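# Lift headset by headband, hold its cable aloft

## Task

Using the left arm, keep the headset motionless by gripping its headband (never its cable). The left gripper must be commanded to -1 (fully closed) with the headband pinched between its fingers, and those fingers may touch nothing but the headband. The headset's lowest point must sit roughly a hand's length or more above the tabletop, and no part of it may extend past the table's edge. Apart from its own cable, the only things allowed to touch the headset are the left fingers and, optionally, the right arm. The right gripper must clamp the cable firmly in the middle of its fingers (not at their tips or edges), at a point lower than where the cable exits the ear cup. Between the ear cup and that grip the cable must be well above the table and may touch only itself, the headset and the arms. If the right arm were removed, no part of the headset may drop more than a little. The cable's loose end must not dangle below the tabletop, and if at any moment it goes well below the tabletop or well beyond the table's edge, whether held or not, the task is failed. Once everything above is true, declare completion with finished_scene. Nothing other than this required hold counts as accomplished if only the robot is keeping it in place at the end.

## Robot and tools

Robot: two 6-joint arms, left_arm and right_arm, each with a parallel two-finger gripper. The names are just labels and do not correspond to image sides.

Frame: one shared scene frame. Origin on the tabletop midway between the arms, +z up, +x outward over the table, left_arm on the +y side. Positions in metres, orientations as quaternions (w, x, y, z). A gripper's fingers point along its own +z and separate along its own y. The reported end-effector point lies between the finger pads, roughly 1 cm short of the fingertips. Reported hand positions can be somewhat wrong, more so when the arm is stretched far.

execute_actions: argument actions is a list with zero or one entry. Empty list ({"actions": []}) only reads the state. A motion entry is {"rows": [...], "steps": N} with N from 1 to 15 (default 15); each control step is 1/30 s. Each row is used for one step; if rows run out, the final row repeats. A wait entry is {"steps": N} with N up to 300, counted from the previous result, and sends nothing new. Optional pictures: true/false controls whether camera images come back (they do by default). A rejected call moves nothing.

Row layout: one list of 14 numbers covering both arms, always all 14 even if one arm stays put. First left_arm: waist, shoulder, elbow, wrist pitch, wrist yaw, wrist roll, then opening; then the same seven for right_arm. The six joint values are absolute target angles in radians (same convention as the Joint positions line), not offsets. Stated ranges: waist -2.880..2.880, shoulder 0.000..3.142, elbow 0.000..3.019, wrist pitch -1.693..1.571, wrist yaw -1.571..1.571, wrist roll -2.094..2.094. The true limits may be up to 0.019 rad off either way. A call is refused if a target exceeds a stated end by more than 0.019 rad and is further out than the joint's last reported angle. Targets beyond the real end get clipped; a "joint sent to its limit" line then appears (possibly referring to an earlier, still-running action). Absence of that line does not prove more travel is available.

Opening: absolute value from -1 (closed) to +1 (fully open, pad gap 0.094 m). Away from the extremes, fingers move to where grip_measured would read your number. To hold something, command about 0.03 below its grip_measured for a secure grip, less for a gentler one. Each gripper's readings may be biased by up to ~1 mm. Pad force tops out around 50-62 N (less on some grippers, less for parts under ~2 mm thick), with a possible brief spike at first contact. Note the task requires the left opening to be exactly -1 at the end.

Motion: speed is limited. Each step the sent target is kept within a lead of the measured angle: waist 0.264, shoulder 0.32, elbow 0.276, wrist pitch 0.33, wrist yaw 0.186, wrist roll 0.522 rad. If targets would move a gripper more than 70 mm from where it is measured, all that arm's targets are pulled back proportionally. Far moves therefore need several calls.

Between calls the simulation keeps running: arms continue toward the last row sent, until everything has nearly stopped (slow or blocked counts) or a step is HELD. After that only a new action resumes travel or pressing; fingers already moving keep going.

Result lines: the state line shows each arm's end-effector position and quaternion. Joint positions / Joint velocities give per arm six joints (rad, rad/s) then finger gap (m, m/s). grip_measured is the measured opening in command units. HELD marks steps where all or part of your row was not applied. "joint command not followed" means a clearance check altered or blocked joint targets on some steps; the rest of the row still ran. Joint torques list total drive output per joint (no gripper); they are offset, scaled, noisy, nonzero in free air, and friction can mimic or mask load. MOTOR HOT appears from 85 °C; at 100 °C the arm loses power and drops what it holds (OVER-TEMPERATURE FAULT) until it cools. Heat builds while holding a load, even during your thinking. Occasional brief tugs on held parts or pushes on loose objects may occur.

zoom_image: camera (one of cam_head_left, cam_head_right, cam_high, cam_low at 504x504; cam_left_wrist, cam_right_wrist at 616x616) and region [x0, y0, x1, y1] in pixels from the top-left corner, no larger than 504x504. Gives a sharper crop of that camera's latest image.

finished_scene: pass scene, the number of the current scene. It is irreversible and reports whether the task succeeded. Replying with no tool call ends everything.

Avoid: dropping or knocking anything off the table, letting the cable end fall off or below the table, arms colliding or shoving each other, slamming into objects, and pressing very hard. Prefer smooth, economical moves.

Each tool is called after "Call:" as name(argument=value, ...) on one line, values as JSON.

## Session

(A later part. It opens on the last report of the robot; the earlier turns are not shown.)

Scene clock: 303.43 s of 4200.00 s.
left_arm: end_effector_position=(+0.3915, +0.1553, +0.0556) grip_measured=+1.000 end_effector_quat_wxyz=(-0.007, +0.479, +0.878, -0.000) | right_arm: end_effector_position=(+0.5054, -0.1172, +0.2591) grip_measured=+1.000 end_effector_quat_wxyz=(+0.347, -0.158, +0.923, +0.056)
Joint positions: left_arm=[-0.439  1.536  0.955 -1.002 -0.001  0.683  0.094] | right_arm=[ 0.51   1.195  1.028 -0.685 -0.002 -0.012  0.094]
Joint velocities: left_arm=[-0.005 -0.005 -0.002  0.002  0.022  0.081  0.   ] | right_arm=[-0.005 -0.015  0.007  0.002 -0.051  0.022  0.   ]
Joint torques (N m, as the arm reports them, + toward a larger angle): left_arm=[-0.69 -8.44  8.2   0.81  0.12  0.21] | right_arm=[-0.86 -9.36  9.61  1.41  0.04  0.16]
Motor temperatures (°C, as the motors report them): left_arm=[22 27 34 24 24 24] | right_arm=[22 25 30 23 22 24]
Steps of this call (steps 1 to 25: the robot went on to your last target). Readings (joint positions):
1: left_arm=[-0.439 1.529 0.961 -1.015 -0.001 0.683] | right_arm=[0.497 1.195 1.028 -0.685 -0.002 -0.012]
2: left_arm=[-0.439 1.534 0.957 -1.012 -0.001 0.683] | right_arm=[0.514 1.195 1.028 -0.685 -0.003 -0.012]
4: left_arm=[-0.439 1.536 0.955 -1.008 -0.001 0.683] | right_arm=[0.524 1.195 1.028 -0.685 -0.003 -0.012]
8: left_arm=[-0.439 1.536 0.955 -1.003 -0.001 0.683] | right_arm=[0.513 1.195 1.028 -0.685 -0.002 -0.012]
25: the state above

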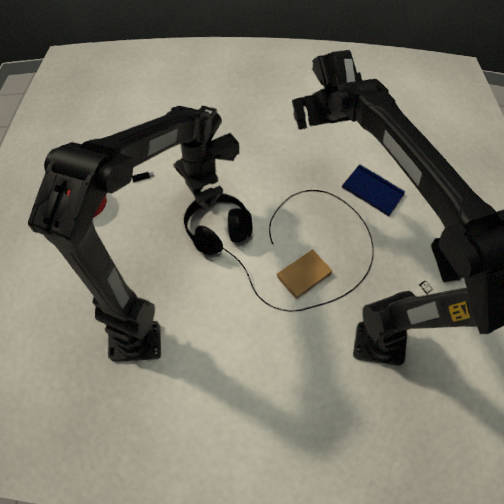

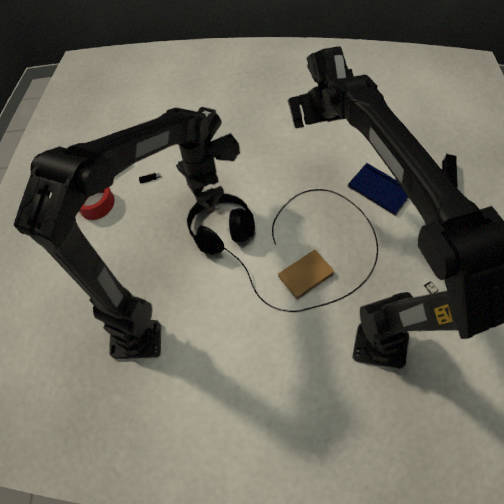

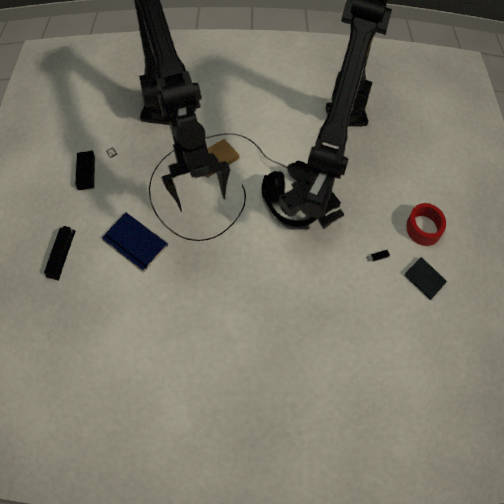

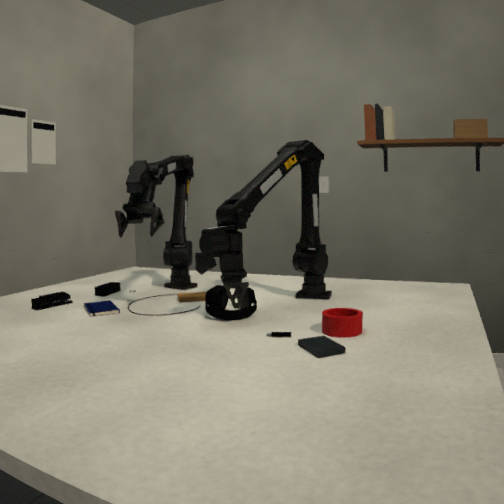

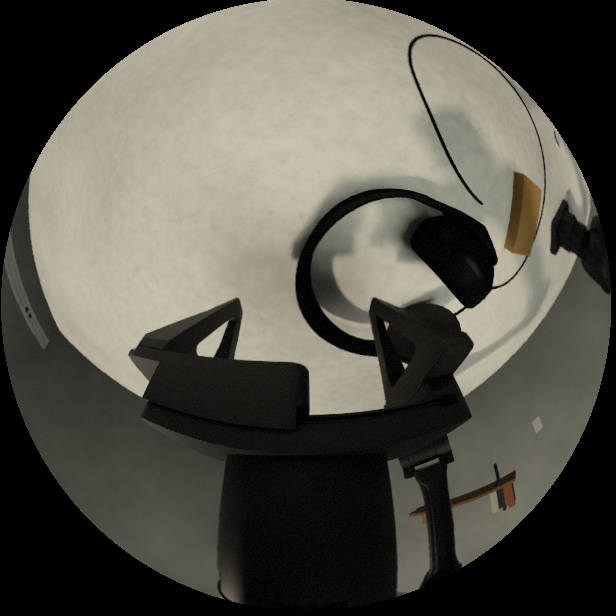

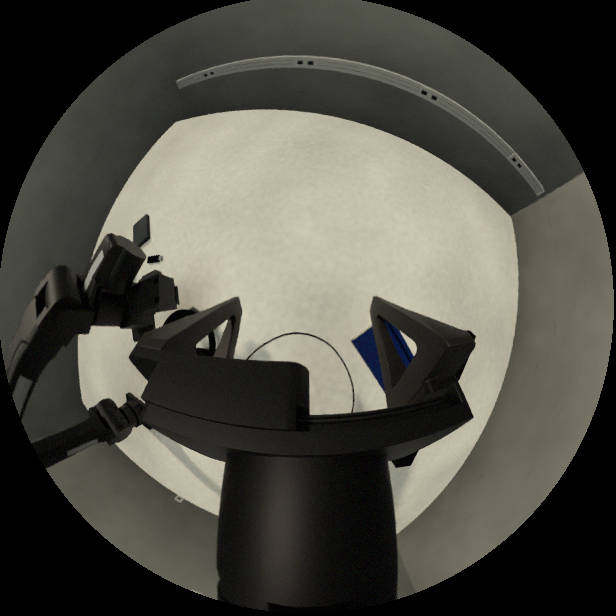

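Call:
execute_actions(actions=[{"rows": [[-0.442, 1.540, 0.954, -0.985, 0, 0.70, 0.9, 0.51, 1.2, 1.03, -0.685, 0.0, 0.0, 1],[-0.445, 1.545, 0.952, -0.978, 0, 0.70, 0.8, 0.51, 1.2, 1.03, -0.685, 0.0, 0.0, 1],[-0.448, 1.551, 0.950, -0.969, 0, 0.70, 0.7, 0.51, 1.2, 1.03, -0.685, 0.0, 0.0, 1],[-0.45, 1.557, 0.948, -0.96, 0, 0.70, 0.6, 0.51, 1.2, 1.03, -0.685, 0.0, 0.0, 1],[-0.45, 1.563, 0.946, -0.95, 0, 0.70, 0.5, 0.51, 1.2, 1.03, -0.685, 0.0, 0.0, 1],[-0.45, 1.569, 0.944, -0.94, 0, 0.70, 0.4, 0.51, 1.2, 1.03, -0.685, 0.0, 0.0, 1],[-0.45, 1.575, 0.942, -0.93, 0, 0.70, 0.3, 0.51, 1.2, 1.03, -0.685, 0.0, 0.0, 1],[-0.45, 1.581, 0.940, -0.92, 0, 0.70, 0.3, 0.51, 1.2, 1.03, -0.685, 0.0, 0.0, 1],[-0.45, 1.587, 0.938, -0.911, 0, 0.70, 0.3, 0.51, 1.2, 1.03, -0.685, 0.0, 0.0, 1],[-0.45, 1.592, 0.936, -0.903, 0, 0.70, 0.3, 0.51, 1.2, 1.03, -0.685, 0.0, 0.0, 1],[-0.45, 1.596, 0.934, -0.897, 0, 0.70, 0.3, 0.51, 1.2, 1.03, -0.685, 0.0, 0.0, 1],[-0.45, 1.599, 0.932, -0.892, 0, 0.70, 0.3, 0.51, 1.2, 1.03, -0.685, 0.0, 0.0, 1],[-0.45, 1.602, 0.931, -0.888, 0, 0.70, 0.3, 0.51, 1.2, 1.03, -0.685, 0.0, 0.0, 1]], "steps": 15}], pictures=false)

Call:
execute_actions(actions=[{"steps": 25}])

Scene clock: 339.23 s of 4200.00 s.
left_arm: end_effector_position=(+0.4035, +0.1509, +0.0344) grip_measured=+0.301 end_effector_quat_wxyz=(+0.011, +0.480, +0.877, +0.003) | right_arm: end_effector_position=(+0.5054, -0.1172, +0.2591) grip_measured=+1.000 end_effector_quat_wxyz=(+0.347, -0.158, +0.923, +0.056)
Joint positions: left_arm=[-0.44   1.581  0.94  -0.907 -0.001  0.683  0.061] | right_arm=[ 0.51   1.195  1.028 -0.685 -0.002 -0.012  0.094]
Joint velocities: left_arm=[ 0.005  0.112 -0.071  0.037  0.022 -0.007 -0.   ] | right_arm=[ 0.005 -0.005  0.007  0.007  0.022 -0.022  0.   ]
Joint torques (N m, as the arm reports them, + toward a larger angle): left_arm=[-1.13 -7.96  7.47  0.87  0.14  0.21] | right_arm=[-0.29 -9.51  9.56  1.46  0.04  0.14]
Motor temperatures (°C, as the motors report them): left_arm=[22 27 34 25 24 24] | right_arm=[22 25 31 23 22 24]
Steps of this call (steps 1 to 15: the robot went on to your last target; steps 16 to 90: nothing new was sent; then 32.30 s passed at rest; steps 91 to 105: all 15 steps of this action). Readings (joint positions):
91: left_arm=[-0.439 1.536 0.955 -1.002 -0.001 0.683] | right_arm=[0.510 1.195 1.028 -0.685 -0.002 -0.012]
92: left_arm=[-0.439 1.536 0.955 -1.001 -0.001 0.683] | right_arm=[0.510 1.195 1.028 -0.685 -0.002 -0.012]
94: left_arm=[-0.439 1.536 0.955 -0.992 -0.001 0.683] | right_arm=[0.510 1.195 1.028 -0.685 -0.002 -0.012]
98: left_arm=[-0.440 1.542 0.955 -0.957 -0.001 0.683] | right_arm=[0.510 1.195 1.028 -0.685 -0.002 -0.012]
105: the state above

Scene clock: 340.07 s of 4200.00 s.
left_arm: end_effector_position=(+0.4017, +0.1515, +0.0310) grip_measured=+0.301 end_effector_quat_wxyz=(+0.008, +0.480, +0.877, +0.002) | right_arm: end_effector_position=(+0.5054, -0.1172, +0.2591) grip_measured=+1.000 end_effector_quat_wxyz=(+0.347, -0.158, +0.923, +0.056)
Joint positions: left_arm=[-0.44   1.586  0.936 -0.905 -0.001  0.683  0.061] | right_arm=[ 0.51   1.195  1.028 -0.685 -0.002 -0.012  0.094]
Joint velocities: left_arm=[ 0.005  0.005  0.017 -0.007 -0.051 -0.037  0.   ] | right_arm=[ 0.015 -0.015 -0.007 -0.007  0.037 -0.037  0.   ]
Joint torques (N m, as the arm reports them, + toward a larger angle): left_arm=[-1.02 -7.74  7.38  0.87  0.13  0.21] | right_arm=[-0.19 -9.41  9.58  1.41  0.05  0.16]
Motor temperatures (°C, as the motors report them): left_arm=[22 27 34 25 24 24] | right_arm=[22 25 31 23 22 24]
Steps of this call (steps 1 to 15: the robot went on to your last target; steps 16 to 25: nothing new was sent). Readings (joint positions):
1: left_arm=[-0.440 1.584 0.938 -0.907 -0.001 0.683] | right_arm=[0.510 1.195 1.028 -0.685 -0.002 -0.012]
2: left_arm=[-0.440 1.586 0.937 -0.906 -0.001 0.683] | right_arm=[0.510 1.195 1.028 -0.685 -0.002 -0.012]
4: left_arm=[-0.440 1.586 0.936 -0.906 -0.001 0.683] | right_arm=[0.510 1.195 1.028 -0.685 -0.002 -0.012]
8: left_arm=[-0.440 1.586 0.936 -0.905 -0.001 0.683] | right_arm=[0.510 1.195 1.028 -0.685 -0.002 -0.012]
25: the state above
All arms were judged still, so your last target was given up. Only a new action makes them travel on or press farther. Fingers that are still opening or closing keep moving.

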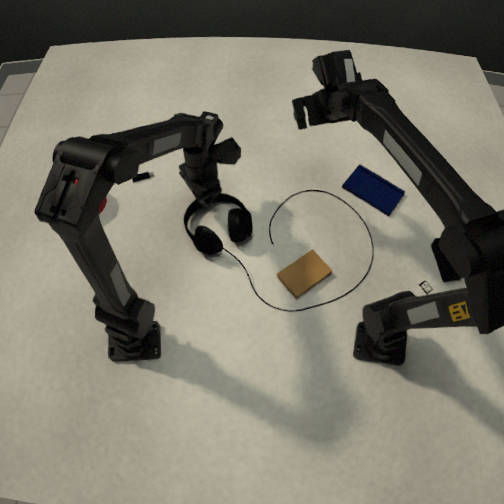

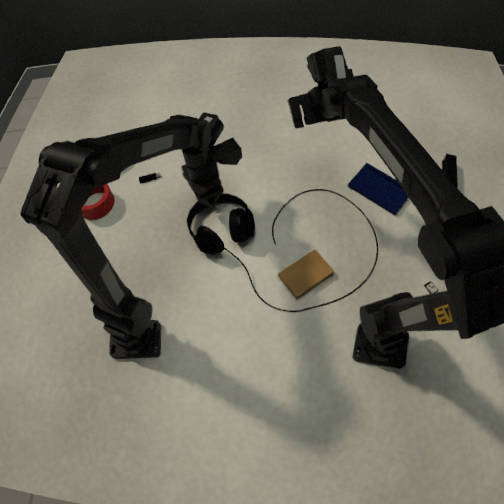

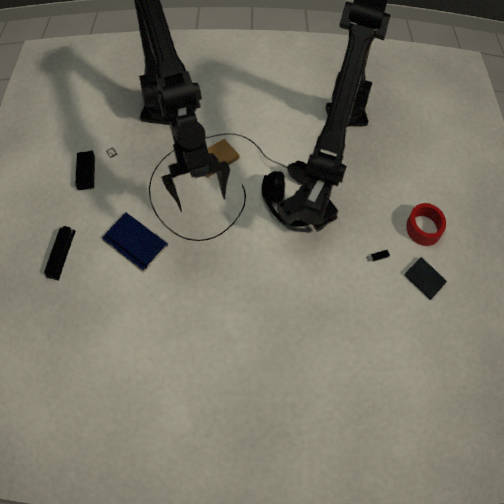

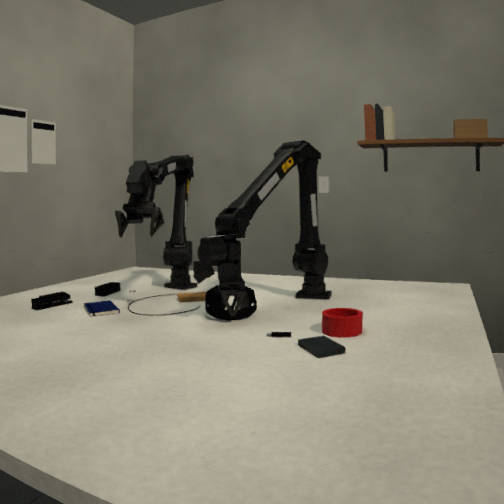

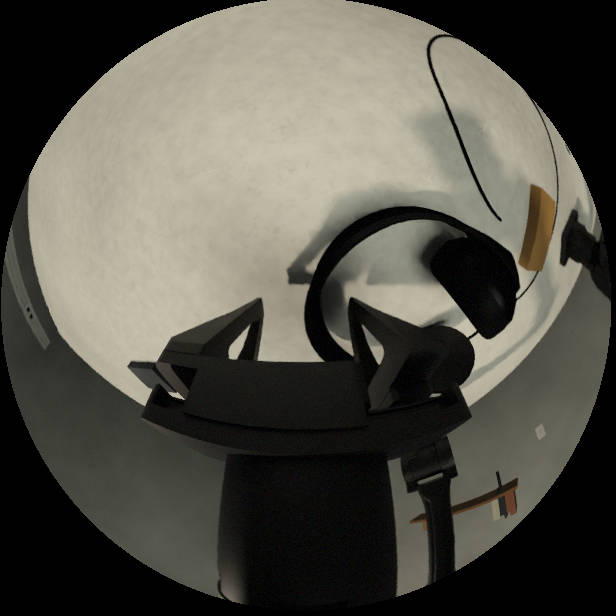

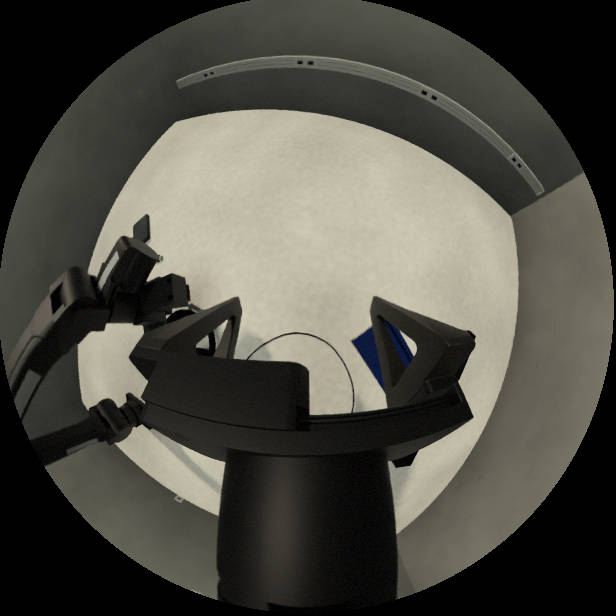

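Call:
zoom_image(camera="cam_low", region=[190, 250, 270, 330])

Call:
zoom_image(camera="cam_left_wrist", region=[220, 200, 440, 400])

Region (190, 250, 270, 330) of cam_low's 504x504 image, scaled by 6.300, with more detail than that image has.

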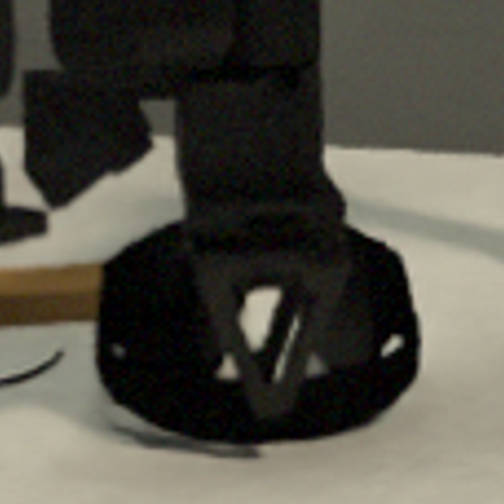

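Region (220, 200, 440, 400) of cam_left_wrist's 616x616 image, scaled by 2.291, with more detail than that image has; it fills the top 458 rows of this view, and the rest is white.

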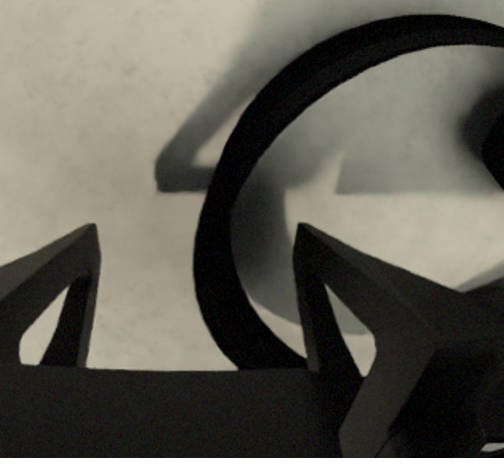

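Call:
execute_actions(actions=[{"rows": [[-0.45, 1.604, 0.93, -0.886, 0, 0.70, 0.3, 0.51, 1.2, 1.03, -0.685, 0.0, 0.0, 1],[-0.45, 1.607, 0.928, -0.883, 0, 0.70, 0.3, 0.51, 1.2, 1.03, -0.685, 0.0, 0.0, 1],[-0.45, 1.610, 0.925, -0.88, 0, 0.70, 0.3, 0.51, 1.2, 1.03, -0.685, 0.0, 0.0, 1],[-0.45, 1.613, 0.922, -0.876, 0, 0.70, 0.3, 0.51, 1.2, 1.03, -0.685, 0.0, 0.0, 1],[-0.45, 1.616, 0.92, -0.873, 0, 0.70, 0.3, 0.51, 1.2, 1.03, -0.685, 0.0, 0.0, 1],[-0.45, 1.618, 0.918, -0.87, 0, 0.70, 0.3, 0.51, 1.2, 1.03, -0.685, 0.0, 0.0, 1]], "steps": 15}], pictures=false)

Scene clock: 361.47 s of 4200.00 s.
left_arm: end_effector_position=(+0.3999, +0.1521, +0.0237) grip_measured=+0.301 end_effector_quat_wxyz=(+0.006, +0.480, +0.877, +0.002) | right_arm: end_effector_position=(+0.5054, -0.1172, +0.2591) grip_measured=+1.000 end_effector_quat_wxyz=(+0.347, -0.158, +0.923, +0.056)
Joint positions: left_arm=[-0.44   1.597  0.925 -0.887 -0.001  0.683  0.061] | right_arm=[ 0.51   1.195  1.028 -0.685 -0.002 -0.012  0.094]
Joint velocities: left_arm=[-0.005 -0.015  0.017 -0.012  0.007 -0.007  0.001] | right_arm=[-0.015 -0.005  0.002 -0.002 -0.125  0.095  0.   ]
Joint torques (N m, as the arm reports them, + toward a larger angle): left_arm=[-1.17 -7.13  7.09  0.93  0.13  0.21] | right_arm=[-0.37 -9.67  9.57  1.32  0.04  0.14]
Motor temperatures (°C, as the motors report them): left_arm=[22 27 34 25 24 24] | right_arm=[22 25 31 23 22 24]
Steps of this call (steps 1 to 90: nothing new was sent; then 17.90 s passed at rest; steps 91 to 105: all 15 steps of this action). Readings (joint positions):
91: left_arm=[-0.440 1.586 0.936 -0.904 -0.001 0.683] | right_arm=[0.510 1.195 1.028 -0.685 -0.002 -0.012]
92: left_arm=[-0.440 1.586 0.936 -0.903 -0.001 0.683] | right_arm=[0.510 1.195 1.028 -0.685 -0.002 -0.012]
94: left_arm=[-0.440 1.586 0.936 -0.899 -0.001 0.683] | right_arm=[0.510 1.195 1.028 -0.685 -0.002 -0.012]
98: left_arm=[-0.440 1.591 0.929 -0.888 -0.001 0.683] | right_arm=[0.510 1.195 1.028 -0.685 -0.002 -0.012]
105: the state above

Call:
execute_actions(actions=[{"rows": [[-0.45, 1.621, 0.918, -0.868, 0, 0.70, 0.3, 0.51, 1.2, 1.03, -0.685, 0.0, 0.0, 1],[-0.45, 1.624, 0.918, -0.865, 0, 0.70, 0.3, 0.51, 1.2, 1.03, -0.685, 0.0, 0.0, 1],[-0.45, 1.627, 0.918, -0.862, 0, 0.70, 0.3, 0.51, 1.2, 1.03, -0.685, 0.0, 0.0, 1],[-0.45, 1.630, 0.918, -0.86, 0, 0.70, 0.3, 0.51, 1.2, 1.03, -0.685, 0.0, 0.0, 1]], "steps": 15}])

Scene clock: 368.13 s of 4200.00 s.
left_arm: end_effector_position=(+0.4012, +0.1517, +0.0194) grip_measured=+0.301 end_effector_quat_wxyz=(+0.005, +0.480, +0.877, +0.002) | right_arm: end_effector_position=(+0.5054, -0.1172, +0.2591) grip_measured=+1.000 end_effector_quat_wxyz=(+0.347, -0.158, +0.923, +0.056)
Joint positions: left_arm=[-0.44   1.609  0.925 -0.876 -0.001  0.683  0.061] | right_arm=[ 0.51   1.195  1.028 -0.685 -0.002 -0.012  0.094]
Joint velocities: left_arm=[-0.005 -0.005 -0.002 -0.007 -0.081  0.037  0.   ] | right_arm=[ 0.005 -0.005 -0.002 -0.002  0.007 -0.037  0.   ]
Joint torques (N m, as the arm reports them, + toward a larger angle): left_arm=[-1.3  -7.54  7.    0.91  0.12  0.21] | right_arm=[-0.47 -9.46  9.6   1.38  0.05  0.15]
Motor temperatures (°C, as the motors report them): left_arm=[22 27 33 25 24 24] | right_arm=[22 25 31 23 22 24]
Steps of this call (steps 1 to 15: the robot went on to your last target; steps 16 to 90: nothing new was sent; then 3.17 s passed at rest; steps 91 to 105: all 15 steps of this action). Readings (joint positions):
91: left_arm=[-0.440 1.597 0.925 -0.886 -0.001 0.683] | right_arm=[0.510 1.195 1.028 -0.685 -0.002 -0.012]
92: left_arm=[-0.440 1.597 0.925 -0.885 -0.001 0.683] | right_arm=[0.510 1.195 1.028 -0.685 -0.002 -0.012]
94: left_arm=[-0.440 1.599 0.925 -0.881 -0.001 0.683] | right_arm=[0.510 1.195 1.028 -0.685 -0.002 -0.012]
98: left_arm=[-0.440 1.606 0.925 -0.876 -0.001 0.683] | right_arm=[0.510 1.195 1.028 -0.685 -0.002 -0.012]
105: the state above

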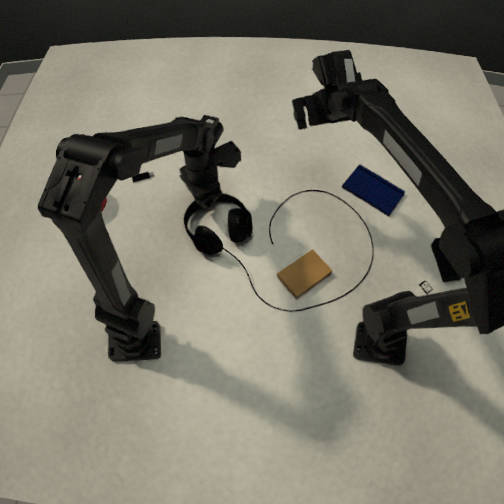

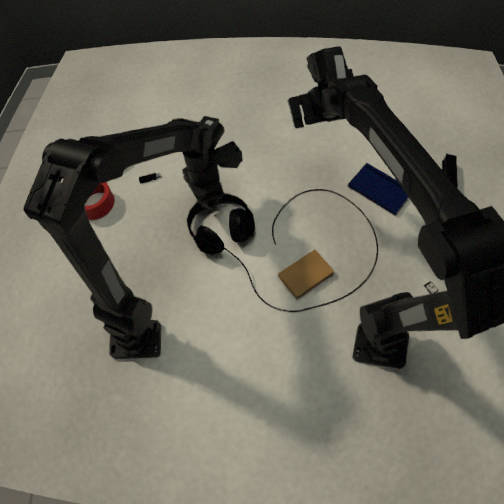

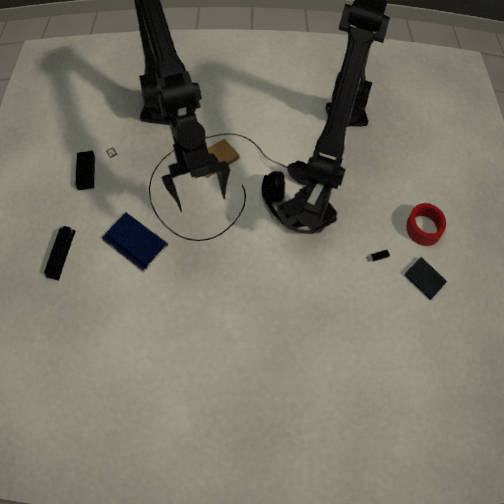

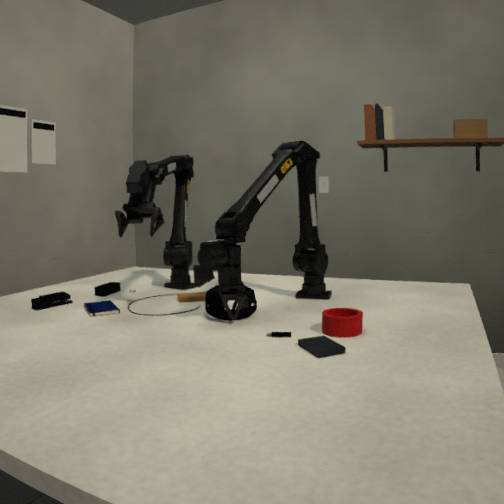

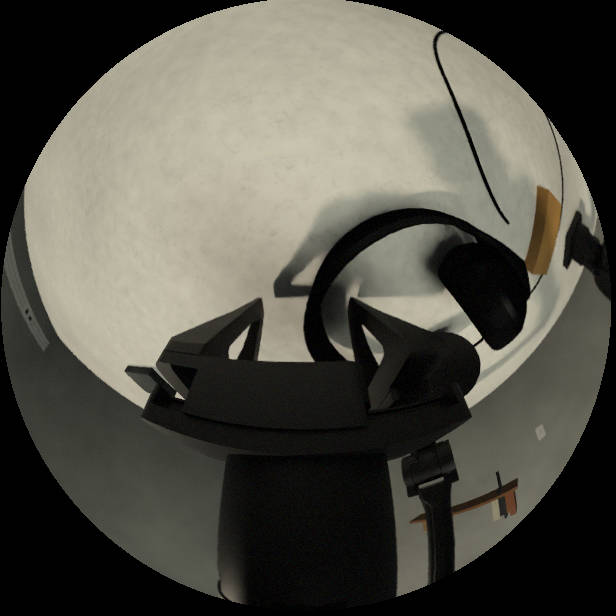

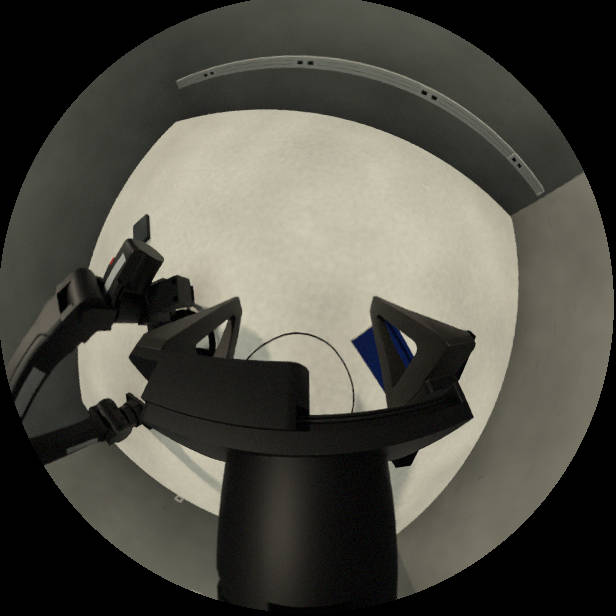

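Call:
execute_actions(actions=[{"rows": [[-0.45, 1.630, 0.918, -0.86, 0, 0.70, 0.2, 0.51, 1.2, 1.03, -0.685, 0.0, 0.0, 1],[-0.45, 1.630, 0.918, -0.86, 0, 0.70, 0.1, 0.51, 1.2, 1.03, -0.685, 0.0, 0.0, 1],[-0.45, 1.630, 0.918, -0.86, 0, 0.70, 0.0, 0.51, 1.2, 1.03, -0.685, 0.0, 0.0, 1],[-0.45, 1.630, 0.918, -0.86, 0, 0.70, -0.1, 0.51, 1.2, 1.03, -0.685, 0.0, 0.0, 1],[-0.45, 1.630, 0.918, -0.86, 0, 0.70, -0.2, 0.51, 1.2, 1.03, -0.685, 0.0, 0.0, 1],[-0.45, 1.630, 0.918, -0.86, 0, 0.70, -0.3, 0.51, 1.2, 1.03, -0.685, 0.0, 0.0, 1],[-0.45, 1.630, 0.918, -0.86, 0, 0.70, -0.4, 0.51, 1.2, 1.03, -0.685, 0.0, 0.0, 1],[-0.45, 1.630, 0.918, -0.86, 0, 0.70, -0.5, 0.51, 1.2, 1.03, -0.685, 0.0, 0.0, 1],[-0.45, 1.630, 0.918, -0.86, 0, 0.70, -0.57, 0.51, 1.2, 1.03, -0.685, 0.0, 0.0, 1],[-0.45, 1.630, 0.918, -0.86, 0, 0.70, -0.64, 0.51, 1.2, 1.03, -0.685, 0.0, 0.0, 1],[-0.45, 1.630, 0.918, -0.86, 0, 0.70, -0.71, 0.51, 1.2, 1.03, -0.685, 0.0, 0.0, 1],[-0.45, 1.630, 0.918, -0.86, 0, 0.70, -0.78, 0.51, 1.2, 1.03, -0.685, 0.0, 0.0, 1],[-0.45, 1.630, 0.918, -0.86, 0, 0.70, -0.85, 0.51, 1.2, 1.03, -0.685, 0.0, 0.0, 1],[-0.45, 1.630, 0.918, -0.86, 0, 0.70, -0.92, 0.51, 1.2, 1.03, -0.685, 0.0, 0.0, 1],[-0.45, 1.630, 0.918, -0.86, 0, 0.70, -1.0, 0.51, 1.2, 1.03, -0.685, 0.0, 0.0, 1]], "steps": 15}], pictures=false)

Call:
execute_actions(actions=[{"steps": 20}])

Scene clock: 382.07 s of 4200.00 s.
left_arm: end_effector_position=(+0.4007, +0.1499, +0.0194) grip_measured=-0.801 end_effector_quat_wxyz=(+0.006, +0.484, +0.875, -0.002) | right_arm: end_effector_position=(+0.5054, -0.1172, +0.2591) grip_measured=+1.000 end_effector_quat_wxyz=(+0.347, -0.158, +0.923, +0.056)
Joint positions: left_arm=[-0.441  1.609  0.925 -0.876  0.007  0.692  0.009] | right_arm=[ 0.51   1.195  1.028 -0.685 -0.002 -0.012  0.094]
Joint velocities: left_arm=[-0.005 -0.005  0.002 -0.002  0.037  0.037 -0.   ] | right_arm=[-0.005 -0.005 -0.017  0.002  0.007  0.022  0.   ]
Joint torques (N m, as the arm reports them, + toward a larger angle): left_arm=[-1.02 -7.61  7.03  0.77 -0.24  0.08] | right_arm=[-0.23 -9.49  9.61  1.36  0.04  0.15]
Motor temperatures (°C, as the motors report them): left_arm=[22 27 33 25 24 24] | right_arm=[22 25 31 23 22 24]
Steps of this call (steps 1 to 15: the robot went on to your last target; steps 16 to 90: nothing new was sent; then 10.43 s passed at rest; steps 91 to 105: all 15 steps of this action). Readings (joint positions):
91: left_arm=[-0.440 1.609 0.925 -0.876 -0.001 0.683] | right_arm=[0.510 1.195 1.028 -0.685 -0.002 -0.012]
92: left_arm=[-0.440 1.609 0.925 -0.876 -0.001 0.683] | right_arm=[0.510 1.195 1.028 -0.685 -0.002 -0.012]
94: left_arm=[-0.440 1.609 0.925 -0.876 -0.001 0.683] | right_arm=[0.510 1.195 1.028 -0.685 -0.002 -0.012]
98: left_arm=[-0.440 1.609 0.925 -0.876 -0.001 0.684] | right_arm=[0.510 1.195 1.028 -0.685 -0.002 -0.012]
105: the state above

Scene clock: 382.73 s of 4200.00 s.
left_arm: end_effector_position=(+0.4006, +0.1498, +0.0194) grip_measured=-0.801 end_effector_quat_wxyz=(+0.006, +0.485, +0.875, -0.003) | right_arm: end_effector_position=(+0.5054, -0.1172, +0.2591) grip_measured=+1.000 end_effector_quat_wxyz=(+0.347, -0.158, +0.923, +0.056)
Joint positions: left_arm=[-0.441  1.609  0.925 -0.876  0.007  0.693  0.009] | right_arm=[ 0.51   1.195  1.028 -0.685 -0.002 -0.012  0.094]
Joint velocities: left_arm=[-0.005 -0.005 -0.002 -0.012 -0.007 -0.051 -0.   ] | right_arm=[-0.005 -0.005 -0.007 -0.012 -0.037  0.037  0.   ]
Joint torques (N m, as the arm reports them, + toward a larger angle): left_arm=[-1.09 -7.41  6.99  0.94 -0.26  0.11] | right_arm=[-0.07 -9.47  9.61  1.44  0.05  0.16]
Motor temperatures (°C, as the motors report them): left_arm=[22 27 33 25 24 24] | right_arm=[22 25 31 23 22 24]
Steps of this call (steps 1 to 15: the robot went on to your last target; steps 16 to 20: nothing new was sent). Readings (joint positions):
1: left_arm=[-0.441 1.609 0.925 -0.876 0.007 0.693] | right_arm=[0.510 1.195 1.028 -0.685 -0.002 -0.012]
2: left_arm=[-0.441 1.609 0.925 -0.876 0.007 0.693] | right_arm=[0.510 1.195 1.028 -0.685 -0.002 -0.012]
4: left_arm=[-0.441 1.609 0.925 -0.876 0.007 0.693] | right_arm=[0.510 1.195 1.028 -0.685 -0.002 -0.012]
8: left_arm=[-0.441 1.609 0.925 -0.876 0.007 0.693] | right_arm=[0.510 1.195 1.028 -0.685 -0.002 -0.012]
20: the state above
All arms were judged still, so your last target was given up. Only a new action makes them travel on or press farther. Fingers that are still opening or closing keep moving.

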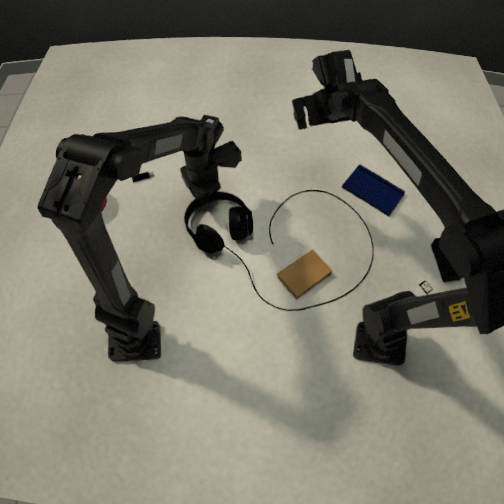

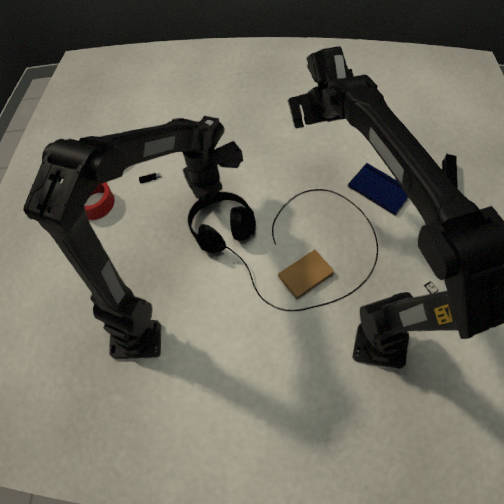

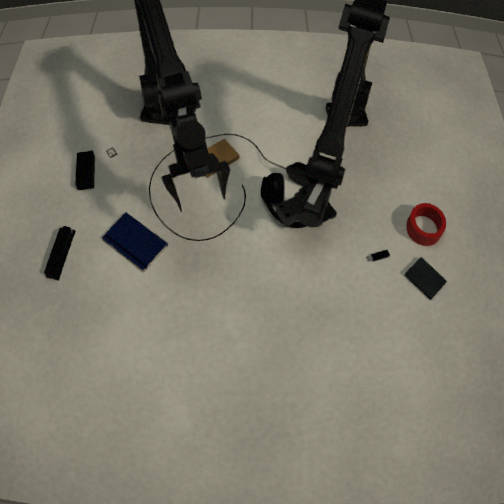

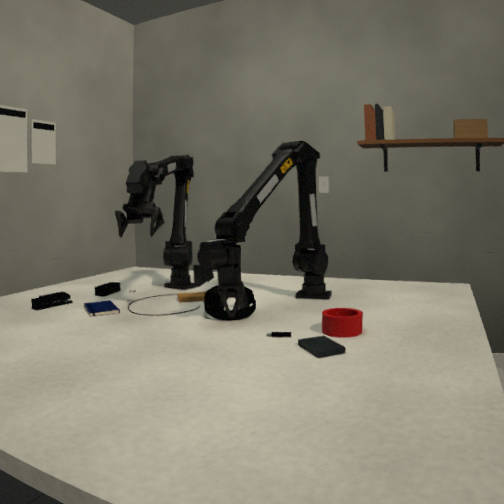

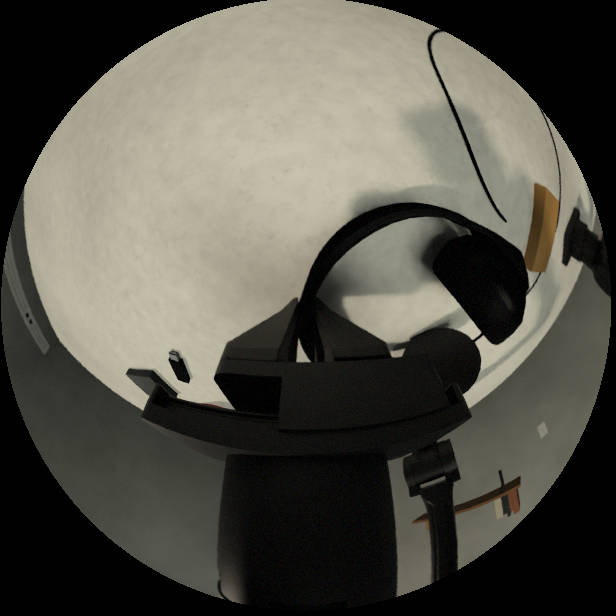

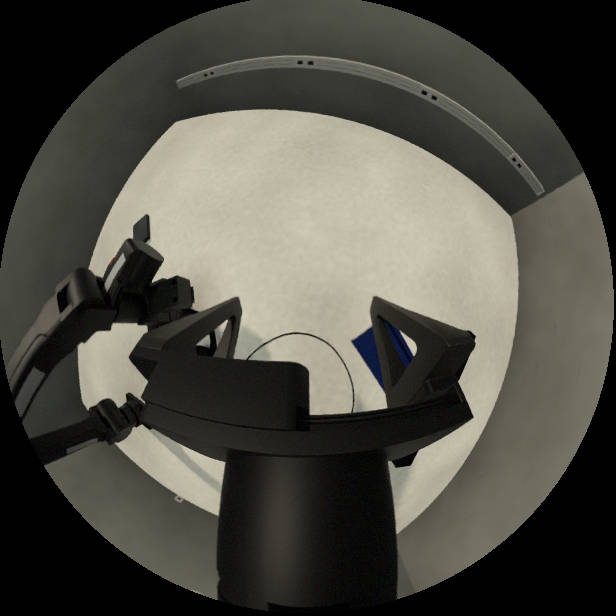

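Call:
execute_actions(actions=[{"rows": [[-0.441, 1.607, 0.927, -0.88, 0, 0.70, -1, 0.51, 1.2, 1.03, -0.685, 0.0, 0.0, 1],[-0.441, 1.603, 0.929, -0.886, 0, 0.70, -1, 0.51, 1.2, 1.03, -0.685, 0.0, 0.0, 1],[-0.441, 1.598, 0.932, -0.894, 0, 0.70, -1, 0.51, 1.2, 1.03, -0.685, 0.0, 0.0, 1],[-0.441, 1.592, 0.935, -0.904, 0, 0.70, -1, 0.51, 1.2, 1.03, -0.685, 0.0, 0.0, 1],[-0.441, 1.585, 0.939, -0.915, 0, 0.70, -1, 0.51, 1.2, 1.03, -0.685, 0.0, 0.0, 1],[-0.441, 1.577, 0.943, -0.928, 0, 0.70, -1, 0.51, 1.2, 1.03, -0.685, 0.0, 0.0, 1],[-0.441, 1.569, 0.948, -0.941, 0, 0.70, -1, 0.51, 1.2, 1.03, -0.685, 0.0, 0.0, 1],[-0.441, 1.561, 0.953, -0.955, 0, 0.70, -1, 0.51, 1.2, 1.03, -0.685, 0.0, 0.0, 1],[-0.441, 1.553, 0.958, -0.969, 0, 0.70, -1, 0.51, 1.2, 1.03, -0.685, 0.0, 0.0, 1],[-0.441, 1.545, 0.963, -0.983, 0, 0.70, -1, 0.51, 1.2, 1.03, -0.685, 0.0, 0.0, 1],[-0.441, 1.537, 0.969, -0.998, 0, 0.70, -1, 0.51, 1.2, 1.03, -0.685, 0.0, 0.0, 1],[-0.441, 1.529, 0.975, -1.013, 0, 0.70, -1, 0.51, 1.2, 1.03, -0.685, 0.0, 0.0, 1],[-0.441, 1.521, 0.982, -1.029, 0, 0.70, -1, 0.51, 1.2, 1.03, -0.685, 0.0, 0.0, 1],[-0.441, 1.513, 0.989, -1.045, 0, 0.70, -1, 0.51, 1.2, 1.03, -0.685, 0.0, 0.0, 1],[-0.441, 1.505, 0.996, -1.061, 0, 0.70, -1, 0.51, 1.2, 1.03, -0.685, 0.0, 0.0, 1]], "steps": 15}], pictures=false)

Call:
execute_actions(actions=[{"rows": [[-0.441, 1.497, 1.004, -1.077, 0, 0.70, -1, 0.51, 1.2, 1.03, -0.685, 0.0, 0.0, 1],[-0.441, 1.489, 1.012, -1.093, 0, 0.70, -1, 0.51, 1.2, 1.03, -0.685, 0.0, 0.0, 1],[-0.441, 1.481, 1.021, -1.11, 0, 0.70, -1, 0.51, 1.2, 1.03, -0.685, 0.0, 0.0, 1],[-0.441, 1.473, 1.03, -1.127, 0, 0.70, -1, 0.51, 1.2, 1.03, -0.685, 0.0, 0.0, 1],[-0.441, 1.465, 1.039, -1.144, 0, 0.70, -1, 0.51, 1.2, 1.03, -0.685, 0.0, 0.0, 1],[-0.441, 1.458, 1.048, -1.16, 0, 0.70, -1, 0.51, 1.2, 1.03, -0.685, 0.0, 0.0, 1],[-0.441, 1.451, 1.057, -1.176, 0, 0.70, -1, 0.51, 1.2, 1.03, -0.685, 0.0, 0.0, 1],[-0.441, 1.444, 1.066, -1.192, 0, 0.70, -1, 0.51, 1.2, 1.03, -0.685, 0.0, 0.0, 1],[-0.441, 1.438, 1.075, -1.207, 0, 0.70, -1, 0.51, 1.2, 1.03, -0.685, 0.0, 0.0, 1],[-0.441, 1.432, 1.083, -1.221, 0, 0.70, -1, 0.51, 1.2, 1.03, -0.685, 0.0, 0.0, 1],[-0.441, 1.427, 1.09, -1.233, 0, 0.70, -1, 0.51, 1.2, 1.03, -0.685, 0.0, 0.0, 1],[-0.441, 1.423, 1.096, -1.243, 0, 0.70, -1, 0.51, 1.2, 1.03, -0.685, 0.0, 0.0, 1],[-0.441, 1.420, 1.101, -1.251, 0, 0.70, -1, 0.51, 1.2, 1.03, -0.685, 0.0, 0.0, 1],[-0.441, 1.418, 1.104, -1.256, 0, 0.70, -1, 0.51, 1.2, 1.03, -0.685, 0.0, 0.0, 1],[-0.441, 1.417, 1.106, -1.259, 0, 0.70, -1, 0.51, 1.2, 1.03, -0.685, 0.0, 0.0, 1]], "steps": 15}], pictures=false)

Call:
execute_actions(actions=[{"steps": 25}])

Scene clock: 434.47 s of 4200.00 s.
left_arm: end_effector_position=(+0.3779, +0.1585, +0.0455) grip_measured=-0.836 end_effector_quat_wxyz=(-0.027, +0.485, +0.874, -0.005) | right_arm: end_effector_position=(+0.5054, -0.1172, +0.2591) grip_measured=+1.000 end_effector_quat_wxyz=(+0.347, -0.158, +0.923, +0.056)
Joint positions: left_arm=[-0.441  1.544  0.931 -1.012  0.     0.693  0.008] | right_arm=[ 0.51   1.195  1.028 -0.685 -0.002 -0.012  0.094]
Joint velocities: left_arm=[-0.015 -0.122  0.056 -0.51  -0.051 -0.022 -0.   ] | right_arm=[-0.005 -0.015  0.002  0.012 -0.081 -0.007  0.   ]
Joint torques (N m, as the arm reports them, + toward a larger angle): left_arm=[ -0.54 -10.91  12.98  -0.49   0.04   0.13] | right_arm=[-0.4  -9.5   9.59  1.42  0.05  0.14]
Motor temperatures (°C, as the motors report them): left_arm=[22 27 33 25 24 24] | right_arm=[22 25 32 23 22 24]
Steps of this call (steps 1 to 90: nothing new was sent; then 48.23 s passed at rest; steps 91 to 105: all 15 steps of this action). Readings (joint positions):
91: left_arm=[-0.441 1.608 0.925 -0.876 0.007 0.693] | right_arm=[0.510 1.195 1.028 -0.685 -0.002 -0.012]
92: left_arm=[-0.441 1.607 0.925 -0.877 0.007 0.693] | right_arm=[0.510 1.195 1.028 -0.685 -0.002 -0.012]
94: left_arm=[-0.441 1.601 0.925 -0.884 0.007 0.693] | right_arm=[0.510 1.195 1.028 -0.685 -0.002 -0.012]
98: left_arm=[-0.441 1.576 0.926 -0.917 0.009 0.693] | right_arm=[0.510 1.195 1.028 -0.685 -0.002 -0.012]
105: the state above

Scene clock: 434.97 s of 4200.00 s.
left_arm: end_effector_position=(+0.3821, +0.1571, +0.1284) grip_measured=-0.836 end_effector_quat_wxyz=(-0.017, +0.485, +0.875, -0.003) | right_arm: end_effector_position=(+0.5054, -0.1172, +0.2591) grip_measured=+1.000 end_effector_quat_wxyz=(+0.347, -0.158, +0.923, +0.056)
Joint positions: left_arm=[-0.441  1.432  1.054 -1.228  0.     0.693  0.008] | right_arm=[ 0.51   1.195  1.028 -0.685 -0.002 -0.012  0.094]
Joint velocities: left_arm=[-0.015 -0.132  0.11  -0.183  0.022 -0.022  0.   ] | right_arm=[-0.005 -0.005 -0.022 -0.007 -0.037 -0.037  0.   ]
Joint torques (N m, as the arm reports them, + toward a larger angle): left_arm=[-0.62 -8.31 12.65 -0.57  0.05  0.11] | right_arm=[-0.29 -9.5   9.66  1.36  0.05  0.13]
Motor temperatures (°C, as the motors report them): left_arm=[22 27 34 25 24 24] | right_arm=[22 25 32 23 22 24]
Steps of this call (steps 1 to 15: all 15 steps of this action). Readings (joint positions):
1: left_arm=[-0.441 1.540 0.934 -1.028 0.000 0.693] | right_arm=[0.510 1.195 1.028 -0.685 -0.002 -0.012]
2: left_arm=[-0.441 1.535 0.939 -1.044 0.000 0.693] | right_arm=[0.510 1.195 1.028 -0.685 -0.002 -0.012]
4: left_arm=[-0.441 1.520 0.953 -1.077 0.000 0.693] | right_arm=[0.510 1.195 1.028 -0.685 -0.002 -0.012]
8: left_arm=[-0.441 1.483 0.994 -1.142 0.000 0.693] | right_arm=[0.510 1.195 1.028 -0.685 -0.002 -0.012]
15: the state above

Scene clock: 435.80 s of 4200.00 s.
left_arm: end_effector_position=(+0.3809, +0.1575, +0.1322) grip_measured=-0.836 end_effector_quat_wxyz=(-0.019, +0.485, +0.875, -0.004) | right_arm: end_effector_position=(+0.5054, -0.1172, +0.2591) grip_measured=+1.000 end_effector_quat_wxyz=(+0.347, -0.158, +0.923, +0.056)
Joint positions: left_arm=[-0.441  1.427  1.059 -1.241  0.     0.693  0.008] | right_arm=[ 0.51   1.195  1.028 -0.685 -0.002 -0.012  0.094]
Joint velocities: left_arm=[-0.005 -0.015  0.007 -0.002 -0.007  0.066 -0.   ] | right_arm=[-0.034  0.005 -0.017 -0.002 -0.095  0.081  0.   ]
Joint torques (N m, as the arm reports them, + toward a larger angle): left_arm=[-0.52 -8.09 12.93 -0.73  0.05  0.11] | right_arm=[-0.21 -9.67  9.56  1.4   0.05  0.14]
Motor temperatures (°C, as the motors report them): left_arm=[22 27 34 25 24 24] | right_arm=[22 25 32 23 22 24]
Steps of this call (steps 1 to 25: the robot went on to your last target). Readings (joint positions):
1: left_arm=[-0.441 1.429 1.057 -1.233 0.000 0.693] | right_arm=[0.510 1.195 1.028 -0.685 -0.002 -0.012]
2: left_arm=[-0.441 1.427 1.059 -1.237 0.000 0.693] | right_arm=[0.510 1.195 1.028 -0.685 -0.002 -0.012]
4: left_arm=[-0.441 1.427 1.059 -1.239 0.000 0.693] | right_arm=[0.510 1.195 1.028 -0.685 -0.002 -0.012]
8: left_arm=[-0.441 1.427 1.059 -1.241 0.000 0.693] | right_arm=[0.510 1.195 1.028 -0.685 -0.002 -0.012]
25: the state above

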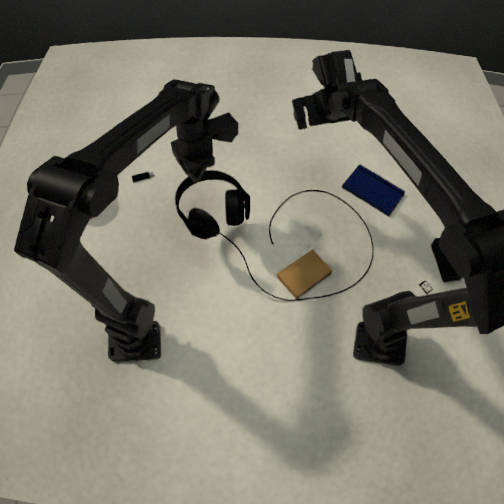

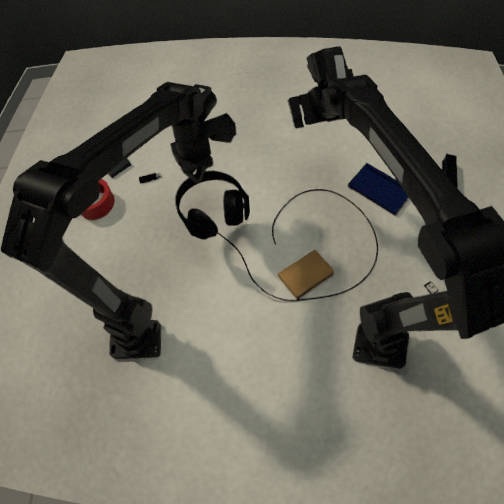

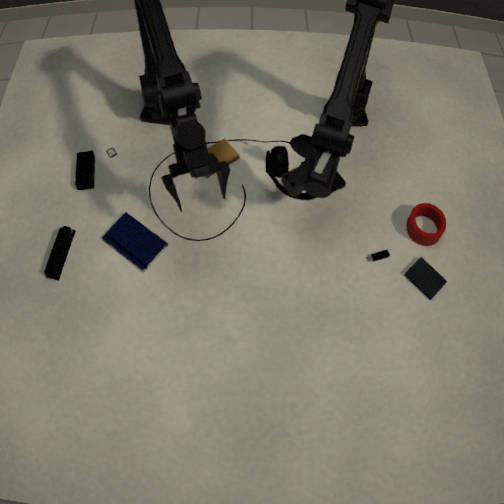

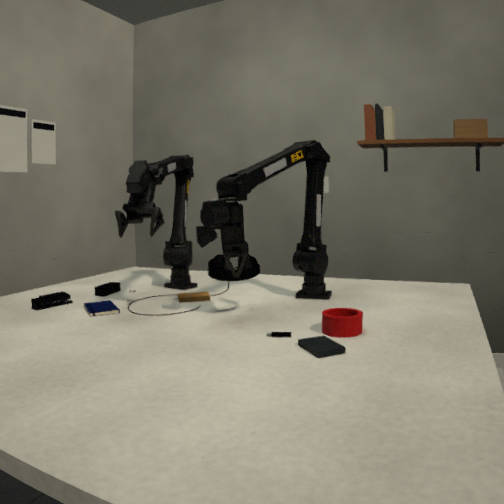

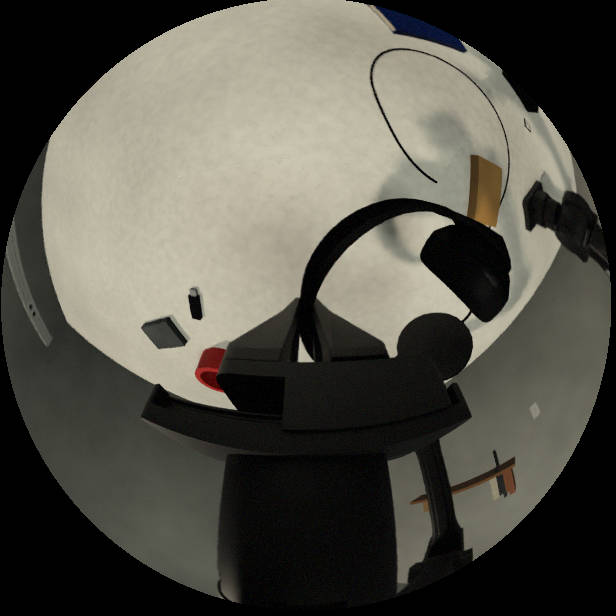

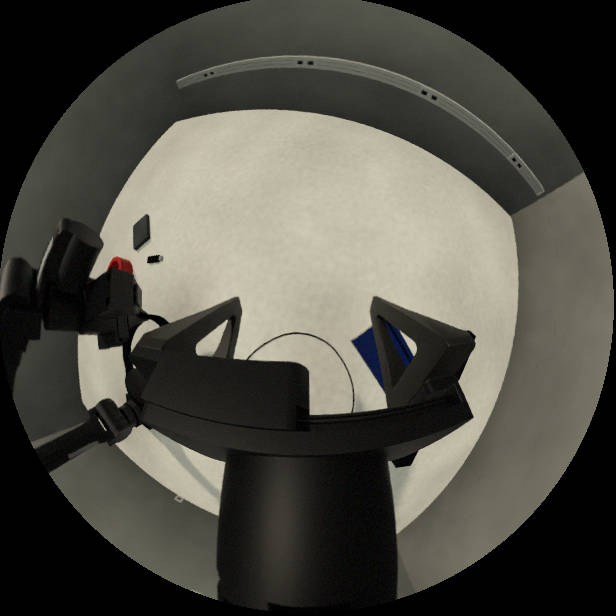

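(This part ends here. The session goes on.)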